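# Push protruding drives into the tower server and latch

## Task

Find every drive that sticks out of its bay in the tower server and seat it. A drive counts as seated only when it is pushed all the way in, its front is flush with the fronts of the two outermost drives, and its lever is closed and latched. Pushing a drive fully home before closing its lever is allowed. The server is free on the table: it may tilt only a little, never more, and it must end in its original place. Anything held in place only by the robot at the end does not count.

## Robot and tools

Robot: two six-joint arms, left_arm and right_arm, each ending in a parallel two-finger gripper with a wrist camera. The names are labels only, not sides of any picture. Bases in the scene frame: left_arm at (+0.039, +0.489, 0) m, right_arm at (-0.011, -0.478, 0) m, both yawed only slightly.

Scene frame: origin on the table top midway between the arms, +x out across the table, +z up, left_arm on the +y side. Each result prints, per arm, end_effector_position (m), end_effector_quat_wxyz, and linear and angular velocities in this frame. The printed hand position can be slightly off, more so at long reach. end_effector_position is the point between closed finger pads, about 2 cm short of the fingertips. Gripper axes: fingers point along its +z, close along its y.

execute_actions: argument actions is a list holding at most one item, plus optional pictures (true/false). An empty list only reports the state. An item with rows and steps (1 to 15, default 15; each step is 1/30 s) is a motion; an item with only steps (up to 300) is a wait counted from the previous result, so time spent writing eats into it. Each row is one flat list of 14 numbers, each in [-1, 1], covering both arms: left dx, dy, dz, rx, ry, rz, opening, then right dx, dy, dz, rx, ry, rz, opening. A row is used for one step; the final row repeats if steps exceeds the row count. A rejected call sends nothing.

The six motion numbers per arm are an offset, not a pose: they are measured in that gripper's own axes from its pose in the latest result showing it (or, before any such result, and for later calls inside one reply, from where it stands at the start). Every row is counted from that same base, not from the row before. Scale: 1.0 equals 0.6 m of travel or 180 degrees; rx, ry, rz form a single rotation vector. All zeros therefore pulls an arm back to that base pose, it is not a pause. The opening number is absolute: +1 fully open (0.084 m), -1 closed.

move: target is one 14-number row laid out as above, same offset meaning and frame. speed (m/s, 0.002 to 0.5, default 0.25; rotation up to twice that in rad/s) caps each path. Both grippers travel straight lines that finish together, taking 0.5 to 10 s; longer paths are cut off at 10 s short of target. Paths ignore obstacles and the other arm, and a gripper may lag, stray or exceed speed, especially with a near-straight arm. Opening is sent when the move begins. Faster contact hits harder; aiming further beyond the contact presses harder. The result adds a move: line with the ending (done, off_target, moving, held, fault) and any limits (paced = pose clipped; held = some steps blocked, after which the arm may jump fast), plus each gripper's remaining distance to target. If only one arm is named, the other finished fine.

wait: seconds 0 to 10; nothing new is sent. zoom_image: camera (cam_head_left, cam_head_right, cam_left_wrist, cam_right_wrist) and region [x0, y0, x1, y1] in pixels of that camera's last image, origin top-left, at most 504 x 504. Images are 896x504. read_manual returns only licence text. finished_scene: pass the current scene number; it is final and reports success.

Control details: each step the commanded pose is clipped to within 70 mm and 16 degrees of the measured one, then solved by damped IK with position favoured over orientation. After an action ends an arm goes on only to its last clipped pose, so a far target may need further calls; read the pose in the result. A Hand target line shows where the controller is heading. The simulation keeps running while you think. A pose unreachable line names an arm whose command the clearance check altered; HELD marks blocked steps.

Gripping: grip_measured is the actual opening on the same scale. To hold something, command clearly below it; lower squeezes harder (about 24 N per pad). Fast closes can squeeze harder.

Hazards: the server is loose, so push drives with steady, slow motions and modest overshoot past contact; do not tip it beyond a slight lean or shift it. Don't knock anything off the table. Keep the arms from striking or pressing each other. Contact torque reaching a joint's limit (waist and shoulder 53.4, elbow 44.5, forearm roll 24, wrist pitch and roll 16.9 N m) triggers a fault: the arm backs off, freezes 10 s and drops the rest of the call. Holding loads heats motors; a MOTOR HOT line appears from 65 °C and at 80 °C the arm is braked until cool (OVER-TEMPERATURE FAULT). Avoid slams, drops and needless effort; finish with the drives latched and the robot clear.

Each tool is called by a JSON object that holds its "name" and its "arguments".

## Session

{"name": "execute_actions", "arguments": {"actions": []}}

Scene clock: 0.00 s of 15600.00 s.
left_arm: end_effector_position=(+0.5417, +0.5559, +0.1854) grip_measured=+1.00 end_effector_quat_wxyz=(+0.000, +0.914, -0.405, +0.000) end_effector_velocity=(+0.000, +0.000, +0.000) end_effector_angular_velocity=(+0.000, -0.000, -0.000) | right_arm: end_effector_position=(+0.1099, -0.2435, +0.2585) grip_measured=+1.00 end_effector_quat_wxyz=(-0.568, +0.279, +0.764, -0.125) end_effector_velocity=(-0.000, -0.000, -0.000) end_effector_angular_velocity=(+0.000, +0.001, -0.000)
Joint positions: left_arm=[ 0.017 -0.424 -0.961 -0.002 -0.536  0.967  0.084] | right_arm=[ 0.561 -0.43  -0.658  0.626 -1.425 -2.435  0.084]
Joint velocities: left_arm=[ 0.  0.  0. -0. -0.  0. -0.] | right_arm=[-0.    -0.001  0.     0.     0.    -0.001  0.   ]
Hand target (left_arm): +0.542, +0.556, +0.185; +0.000, +0.914, -0.405, +0.000
Hand target (right_arm): +0.110, -0.243, +0.259; -0.568, +0.279, +0.764, -0.125
camera_calibration (this result's frames):
cam_left_wrist: T_world_to_cam=[[-0.728853, -0.684646, 0.00572432, 0.80845], [-0.684057, 0.728529, 0.0362149, 0.0187262], [-0.0289648, 0.0224796, -0.999328, 0.319951], [0, 0, 0, 1]] pos_world=[0.611318, 0.532668, 0.31443]
cam_right_wrist: T_world_to_cam=[[0.291933, 0.820643, -0.491244, 0.32427], [0.209038, -0.555946, -0.804504, 0.114465], [-0.933316, 0.132173, -0.333844, 0.35599], [0, 0, 0, 1]] pos_world=[0.213659, -0.249526, 0.370229]

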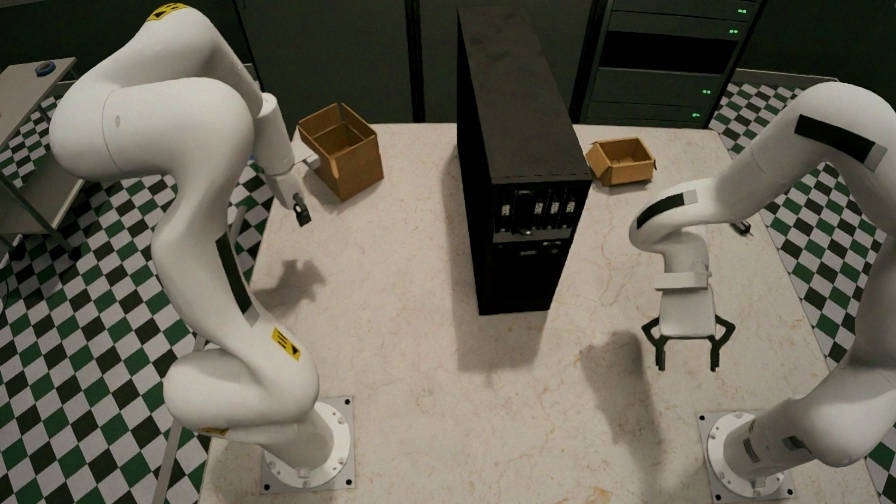

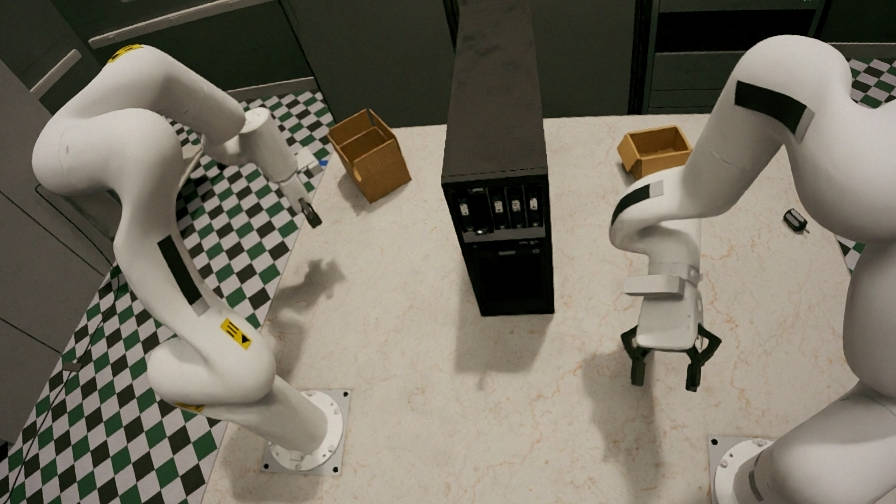

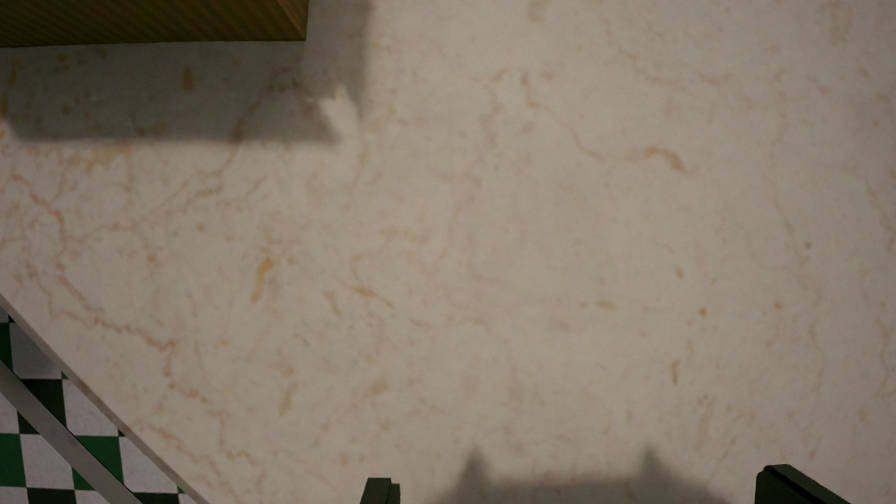

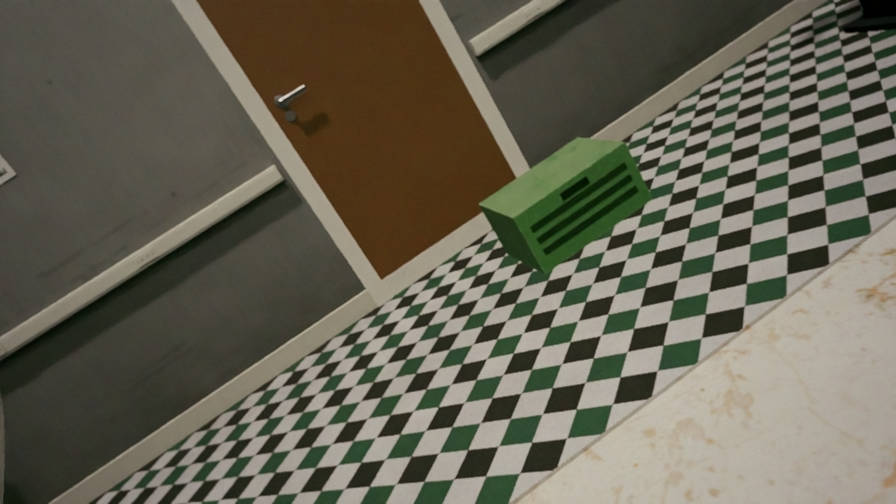

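{"name": "zoom_image", "arguments": {"camera": "cam_head_left", "region": [460, 150, 620, 270]}}

{"name": "zoom_image", "arguments": {"camera": "cam_head_right", "region": [430, 150, 590, 270]}}

Region (460, 150, 620, 270) of cam_head_left's 896x504 image, scaled by 3.150, with more detail than that image has; it fills the top 378 rows of this view, and the rest is white.

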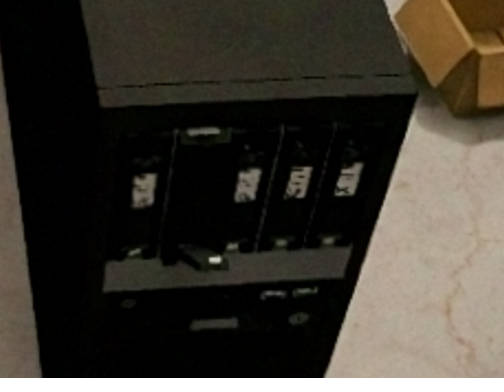

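Region (430, 150, 590, 270) of cam_head_right's 896x504 image, scaled by 3.150, with more detail than that image has; it fills the top 378 rows of this view, and the rest is white.

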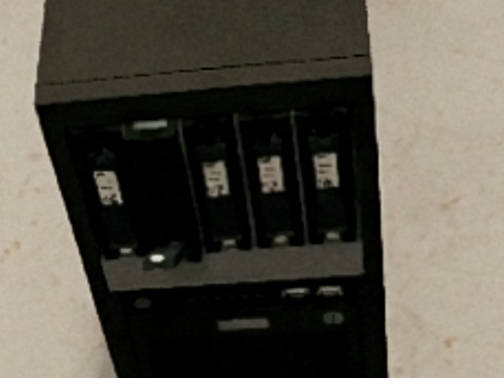

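{"name": "move", "arguments": {"target": [0.0985, 0.2565, -0.5765, 0, 0, -0.26, -1, 0.383, -0.111, -0.371, -0.081, -0.390, -0.190, -1], "speed": 0.25}}

Scene clock: 10.77 s of 15600.00 s.
left_arm: end_effector_position=(+0.4679, +0.4092, +0.5314) grip_measured=-1.00 end_effector_quat_wxyz=(-0.000, +1.000, -0.008, +0.000) end_effector_velocity=(-0.000, -0.001, +0.002) end_effector_angular_velocity=(+0.001, -0.001, +0.003) | right_arm: end_effector_position=(+0.2540, -0.1950, +0.5485) grip_measured=-1.00 end_effector_quat_wxyz=(-0.009, +0.000, +1.000, -0.005) end_effector_velocity=(+0.001, +0.000, +0.001) end_effector_angular_velocity=(+0.001, -0.006, +0.001)
Joint positions: left_arm=[-0.3    0.038 -1.243  0.001 -1.281 -0.169  0.   ] | right_arm=[ 0.849  0.148 -1.18   0.006 -1.348 -2.328  0.   ]
Joint velocities: left_arm=[-0.002  0.    -0.004  0.001 -0.004 -0.005  0.   ] | right_arm=[-0.     0.001 -0.002 -0.003  0.002  0.     0.   ]
Hand target (left_arm): +0.468, +0.409, +0.532; -0.000, +1.000, -0.008, +0.001
Hand target (right_arm): +0.254, -0.195, +0.549; -0.008, +0.000, +1.000, -0.005
Off the commanded pose (left_arm): 0.001 m, 0 deg.
Off the commanded pose (right_arm): 0.001 m, 0 deg.
After step 90, 4.53 s passed at rest.
move: done
camera_calibration (this result's frames):
cam_left_wrist: T_world_to_cam=[[0.000883314, -0.999986, 0.0051636, 0.440133], [-0.99933, -0.000693769, 0.036595, 0.508225], [-0.036591, -0.00519247, -0.999317, 0.681698], [0, 0, 0, 1]] pos_world=[0.53244, 0.44402, 0.660361]
cam_right_wrist: T_world_to_cam=[[-0.0151444, 0.999885, 0.00117826, 0.227755], [0.999819, 0.0151569, -0.011502, -0.179818], [-0.0115185, 0.00100386, -0.999933, 0.6865], [0, 0, 0, 1]] pos_world=[0.191142, -0.225693, 0.684117]

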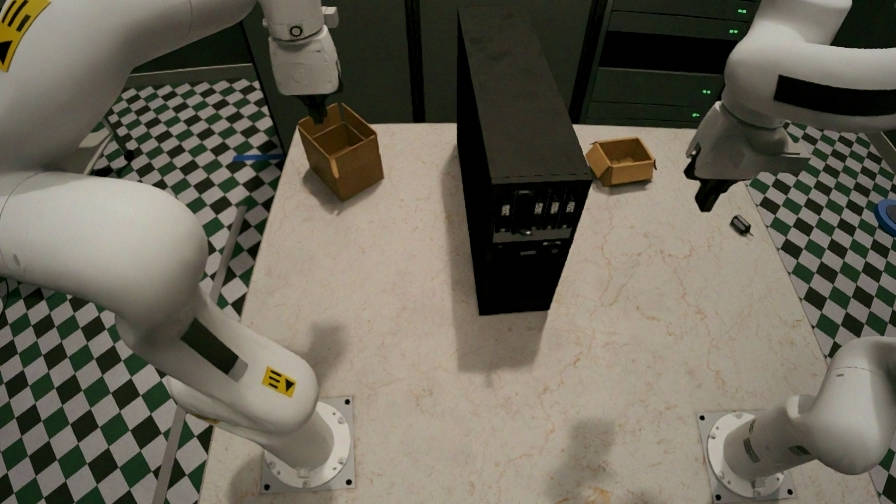

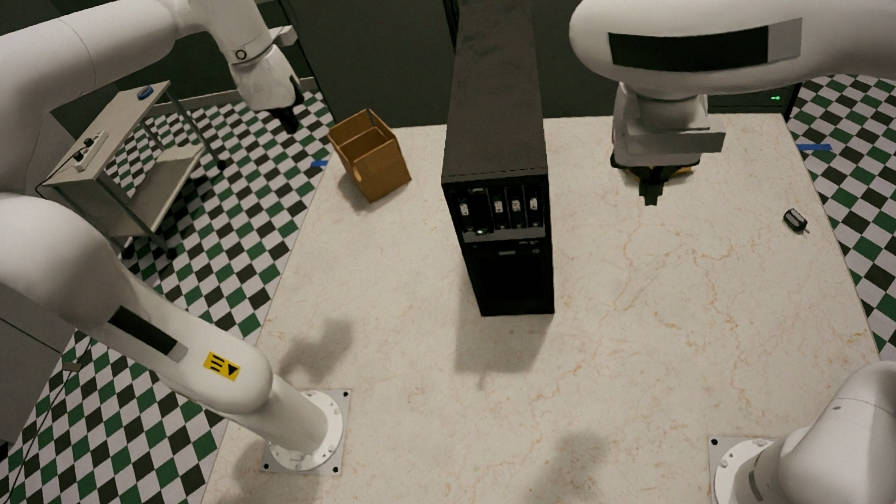

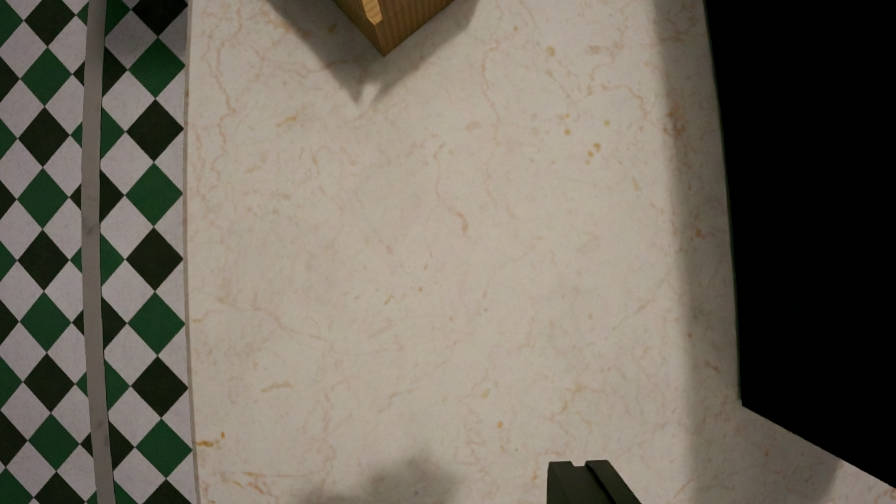

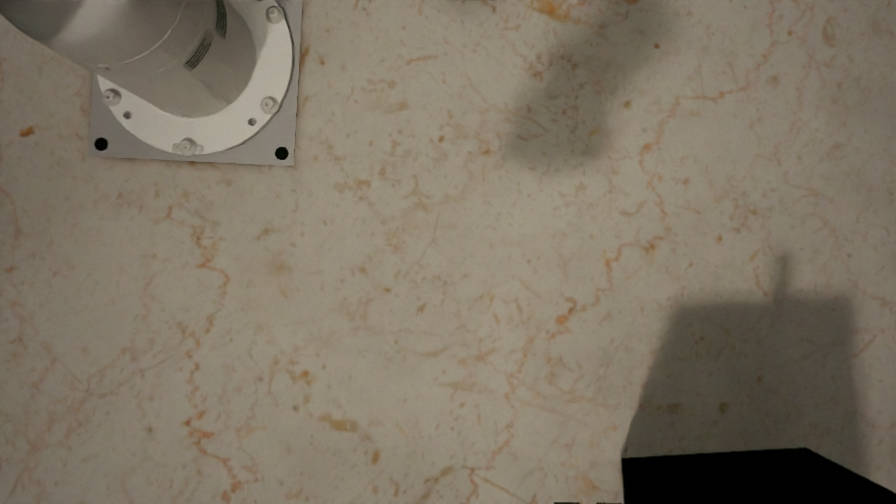

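{"name": "move", "arguments": {"target": [-0.280, 0.565, 0.052, 0, 0, 0, -1, -0.41, 0.325, 0.031, 0, 0, 0, -1], "speed": 0.25}}

Scene clock: 13.77 s of 15600.00 s.
left_arm: end_effector_position=(+0.2949, +0.0722, +0.5002) grip_measured=-1.00 end_effector_quat_wxyz=(-0.000, +1.000, -0.008, +0.001) end_effector_velocity=(-0.001, -0.001, -0.001) end_effector_angular_velocity=(+0.002, +0.001, +0.000) | right_arm: end_effector_position=(+0.4989, -0.0003, +0.5225) grip_measured=-1.00 end_effector_quat_wxyz=(-0.008, +0.000, +1.000, -0.005) end_effector_velocity=(+0.002, +0.001, -0.001) end_effector_angular_velocity=(-0.004, +0.004, -0.001)
Joint positions: left_arm=[-1.137 -0.096 -1.312  0.003 -1.215 -1.007  0.   ] | right_arm=[ 0.786 -0.756 -2.255  0.004 -1.518 -2.391  0.   ]
Joint velocities: left_arm=[-0.003 -0.003 -0.001  0.     0.    -0.003  0.   ] | right_arm=[-0.001 -0.014 -0.022 -0.    -0.013  0.001  0.   ]
Hand target (left_arm): +0.295, +0.072, +0.500; -0.000, +1.000, -0.008, +0.001
Hand target (right_arm): +0.499, -0.000, +0.522; -0.008, +0.000, +1.000, -0.005
Off the commanded pose (left_arm): 0.001 m, 0 deg.
Off the commanded pose (right_arm): 0.001 m, 0 deg.
move: done
camera_calibration (this result's frames):
cam_left_wrist: T_world_to_cam=[[0.000937665, -0.999988, 0.00484215, 0.103601], [-0.9994, -0.000769448, 0.034626, 0.337281], [-0.0346218, -0.00487171, -0.999389, 0.641946], [0, 0, 0, 1]] pos_world=[0.359207, 0.106987, 0.629373]
cam_right_wrist: T_world_to_cam=[[-0.0155113, 0.999879, 0.00143547, 0.0368258], [0.999823, 0.0155257, -0.0106374, -0.428431], [-0.0106584, 0.00127022, -0.999942, 0.662669], [0, 0, 0, 1]] pos_world=[0.435989, -0.0310114, 0.658021]

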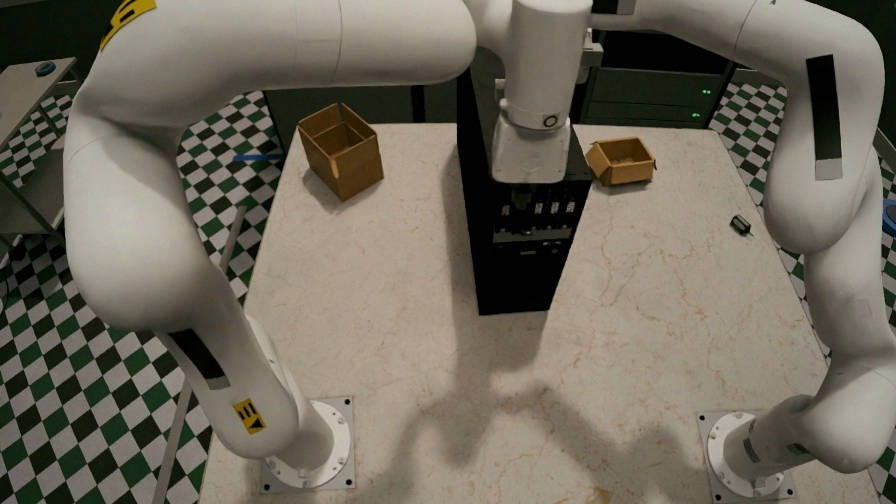

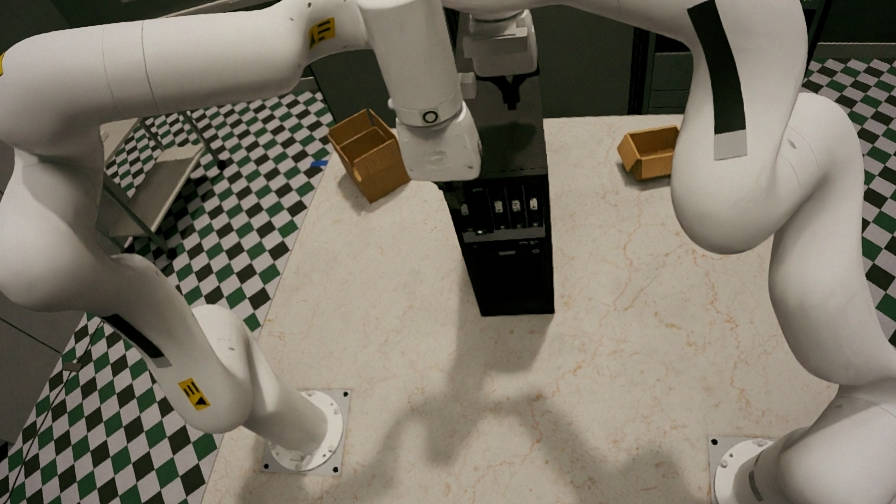

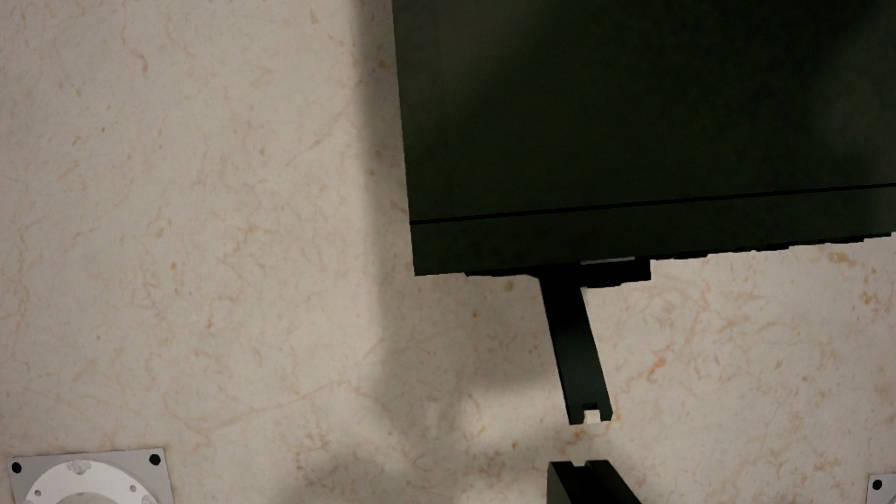

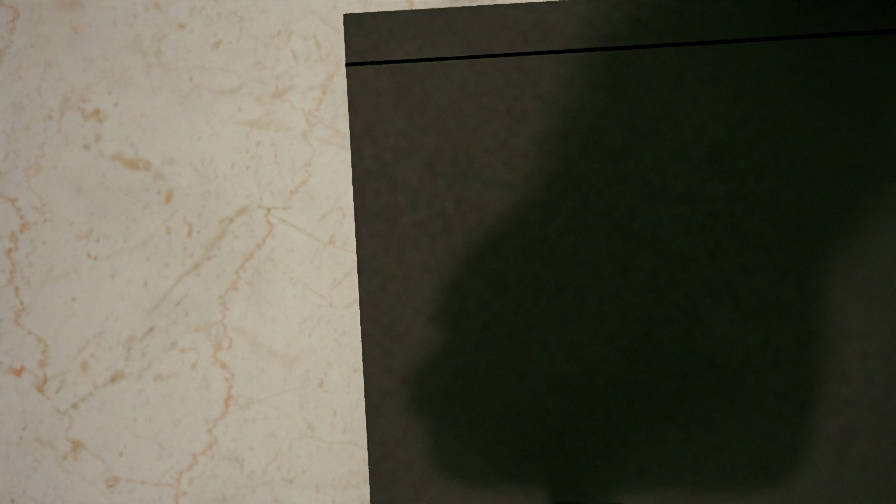

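{"name": "move", "arguments": {"target": [0.045, 0.027, 0.134, 0, 0, 0, -1, 0, 0, 0.074, 0, 0, 0, -1], "speed": 0.1}}

{"name": "move", "arguments": {"target": [0.042, 0, 0, 0, 0, 0, -1, 0, 0, 0.004, 0, 0, 0, -1], "speed": 0.03}}

Scene clock: 17.90 s of 15600.00 s.
left_arm: end_effector_position=(+0.3217, +0.0556, +0.4201) grip_measured=-1.00 end_effector_quat_wxyz=(-0.000, +1.000, -0.008, +0.001) end_effector_velocity=(+0.000, +0.000, -0.002) end_effector_angular_velocity=(+0.002, +0.000, -0.003) | right_arm: end_effector_position=(+0.4983, -0.0007, +0.4854) grip_measured=-1.00 end_effector_quat_wxyz=(-0.004, +0.000, +1.000, -0.001) end_effector_velocity=(+0.001, -0.000, -0.000) end_effector_angular_velocity=(+0.002, -0.002, -0.002)
Joint positions: left_arm=[-1.109 -0.189 -1.238  0.003 -1.047 -0.979  0.   ] | right_arm=[ 0.787 -0.708 -2.095  0.004 -1.395 -2.391  0.   ]
Joint velocities: left_arm=[ 0.    -0.003  0.002  0.001  0.003  0.003  0.   ] | right_arm=[-0.001  0.001  0.003  0.     0.004  0.001  0.   ]
Hand target (left_arm): +0.322, +0.056, +0.420; -0.000, +1.000, -0.008, +0.001
Hand target (right_arm): +0.498, -0.001, +0.478; -0.008, +0.000, +1.000, -0.005
Off the commanded pose (left_arm): 0.000 m, 0 deg.
Off the commanded pose (right_arm): 0.007 m, 1 deg.
move: off_target (right_arm)
camera_calibration (this result's frames):
cam_left_wrist: T_world_to_cam=[[0.000653481, -0.999986, 0.00515952, 0.0873422], [-0.9994, -0.000474477, 0.0346192, 0.366811], [-0.0346163, -0.00517905, -0.999387, 0.562744], [0, 0, 0, 1]] pos_world=[0.386014, 0.0904295, 0.54925]
cam_right_wrist: T_world_to_cam=[[-0.0153031, 0.999845, 0.00866065, 0.0337245], [0.999879, 0.0153261, -0.0025906, -0.432161], [-0.00272294, 0.00861996, -0.999959, 0.62162], [0, 0, 0, 1]] pos_world=[0.434317, -0.0324543, 0.620183]

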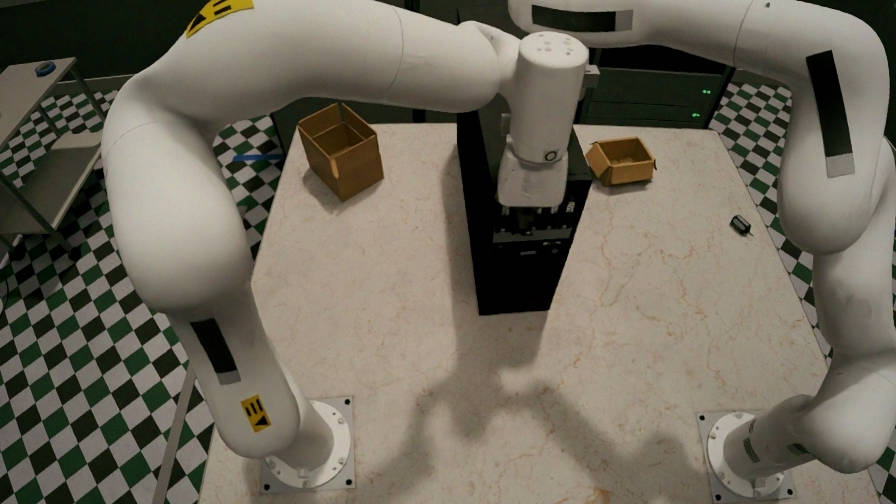

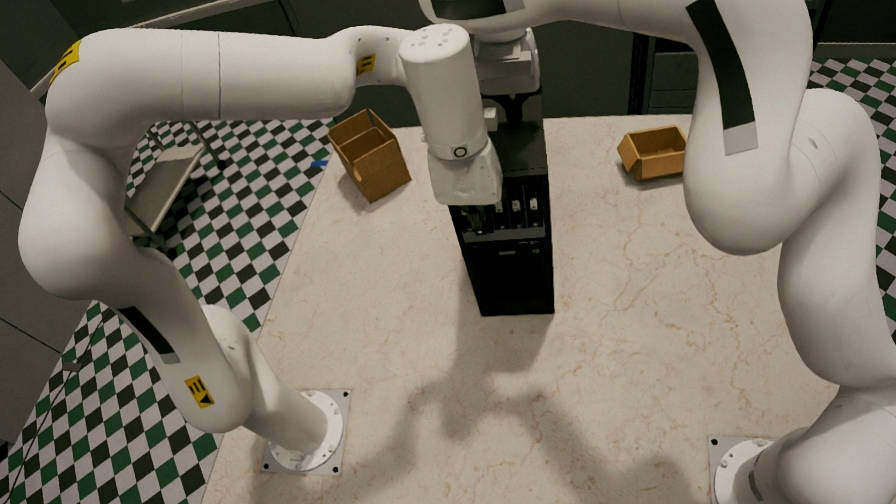

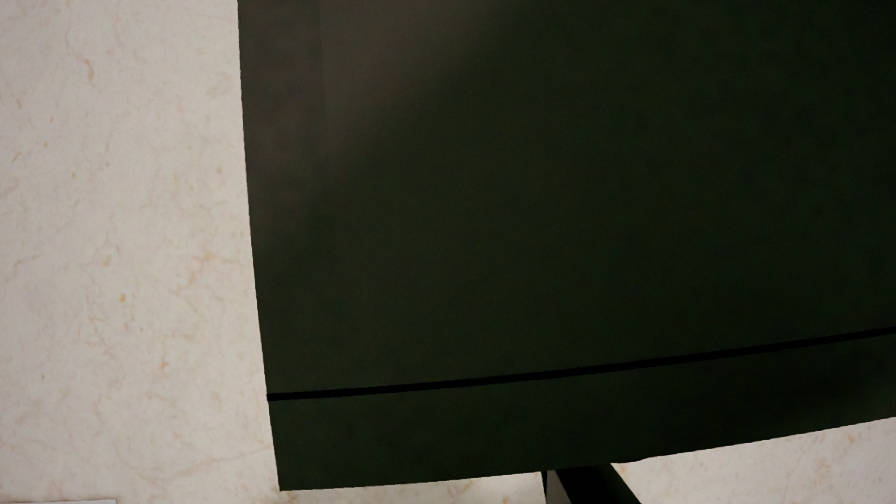

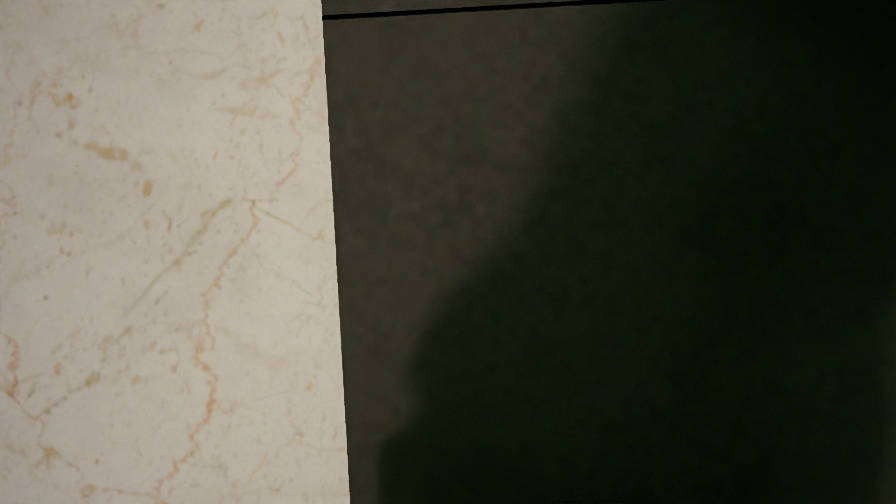

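Scene clock: 18.97 s of 15600.00 s.
left_arm: end_effector_position=(+0.3314, +0.0555, +0.4201) grip_measured=-1.00 end_effector_quat_wxyz=(-0.000, +1.000, -0.008, +0.001) end_effector_velocity=(-0.000, -0.000, -0.000) end_effector_angular_velocity=(+0.000, +0.001, +0.000) | right_arm: end_effector_position=(+0.4983, -0.0007, +0.4858) grip_measured=-1.00 end_effector_quat_wxyz=(-0.003, +0.000, +1.000, +0.000) end_effector_velocity=(-0.001, +0.001, +0.001) end_effector_angular_velocity=(+0.001, -0.001, +0.003)
Joint positions: left_arm=[-1.094 -0.203 -1.254  0.003 -1.05  -0.964  0.   ] | right_arm=[ 0.787 -0.704 -2.089  0.004 -1.389 -2.391  0.   ]
Joint velocities: left_arm=[-0. -0.  0. -0.  0. -0.  0.] | right_arm=[ 0.003  0.002  0.001 -0.     0.001 -0.001  0.   ]
Hand target (left_arm): +0.331, +0.056, +0.420; -0.000, +1.000, -0.008, +0.001
Hand target (right_arm): +0.498, -0.001, +0.483; -0.004, +0.000, +1.000, -0.001
Off the commanded pose (left_arm): 0.016 m, 0 deg.
Off the commanded pose (right_arm): 0.003 m, 0 deg.
move: held (left_arm); limits=held; held on 19 of 32 steps (left_arm), including the last (left_arm)
pose unreachable (left arm): on one or more control steps of this call this arm could not follow its commanded pose, so it was not sent that pose on those steps. On the call's last step it was still not sent that pose. It may still have moved: this result reports where it is.
cause: the commanded pose would bring a part of the arm too close to another arm (a part of this arm just beyond joint 5 (wrist pitch) and a part of the other arm just beyond its joint 4 (forearm roll)).
camera_calibration (this result's frames):
cam_left_wrist: T_world_to_cam=[[0.000706215, -0.999986, 0.00517315, 0.0872005], [-0.999402, -0.000526876, 0.0345869, 0.37652], [-0.0345838, -0.00519448, -0.999388, 0.563078], [0, 0, 0, 1]] pos_world=[0.395707, 0.0903226, 0.54926]
cam_right_wrist: T_world_to_cam=[[-0.0153257, 0.999815, 0.011659, 0.032269], [0.999882, 0.0153182, 0.000728772, -0.43378], [0.000550041, 0.0116688, -0.999932, 0.620376], [0, 0, 0, 1]] pos_world=[0.433882, -0.0328573, 0.620273]

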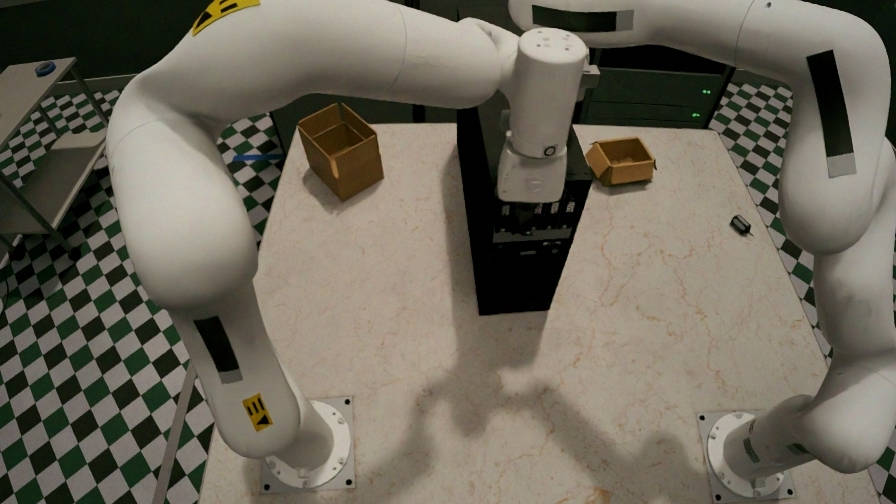

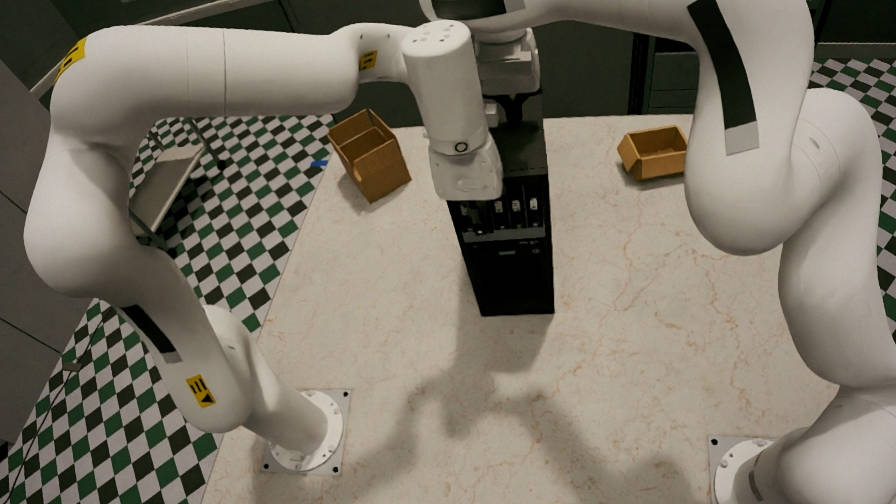

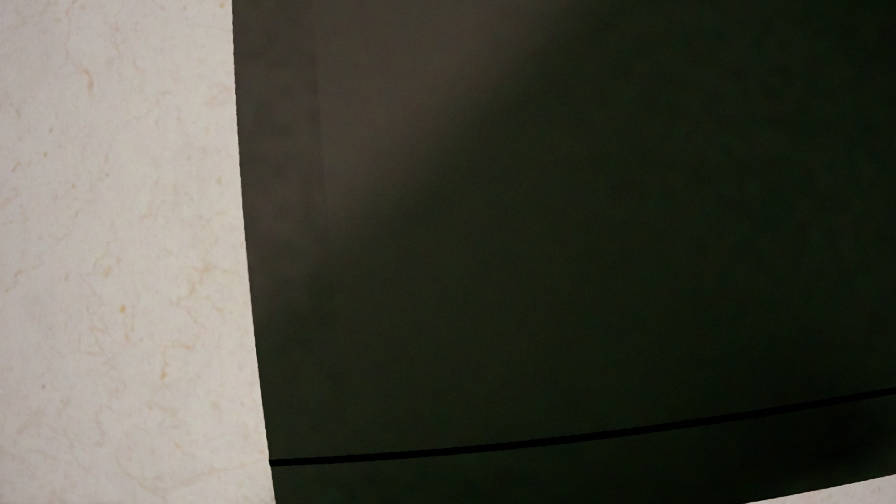

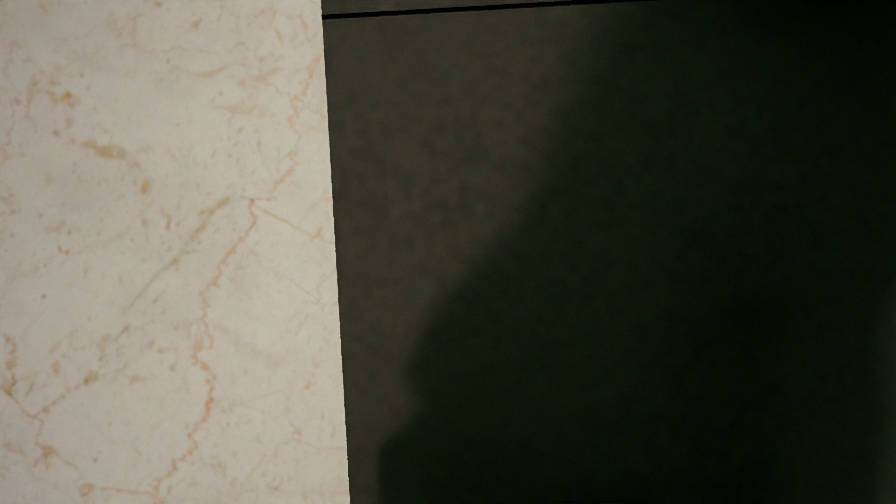

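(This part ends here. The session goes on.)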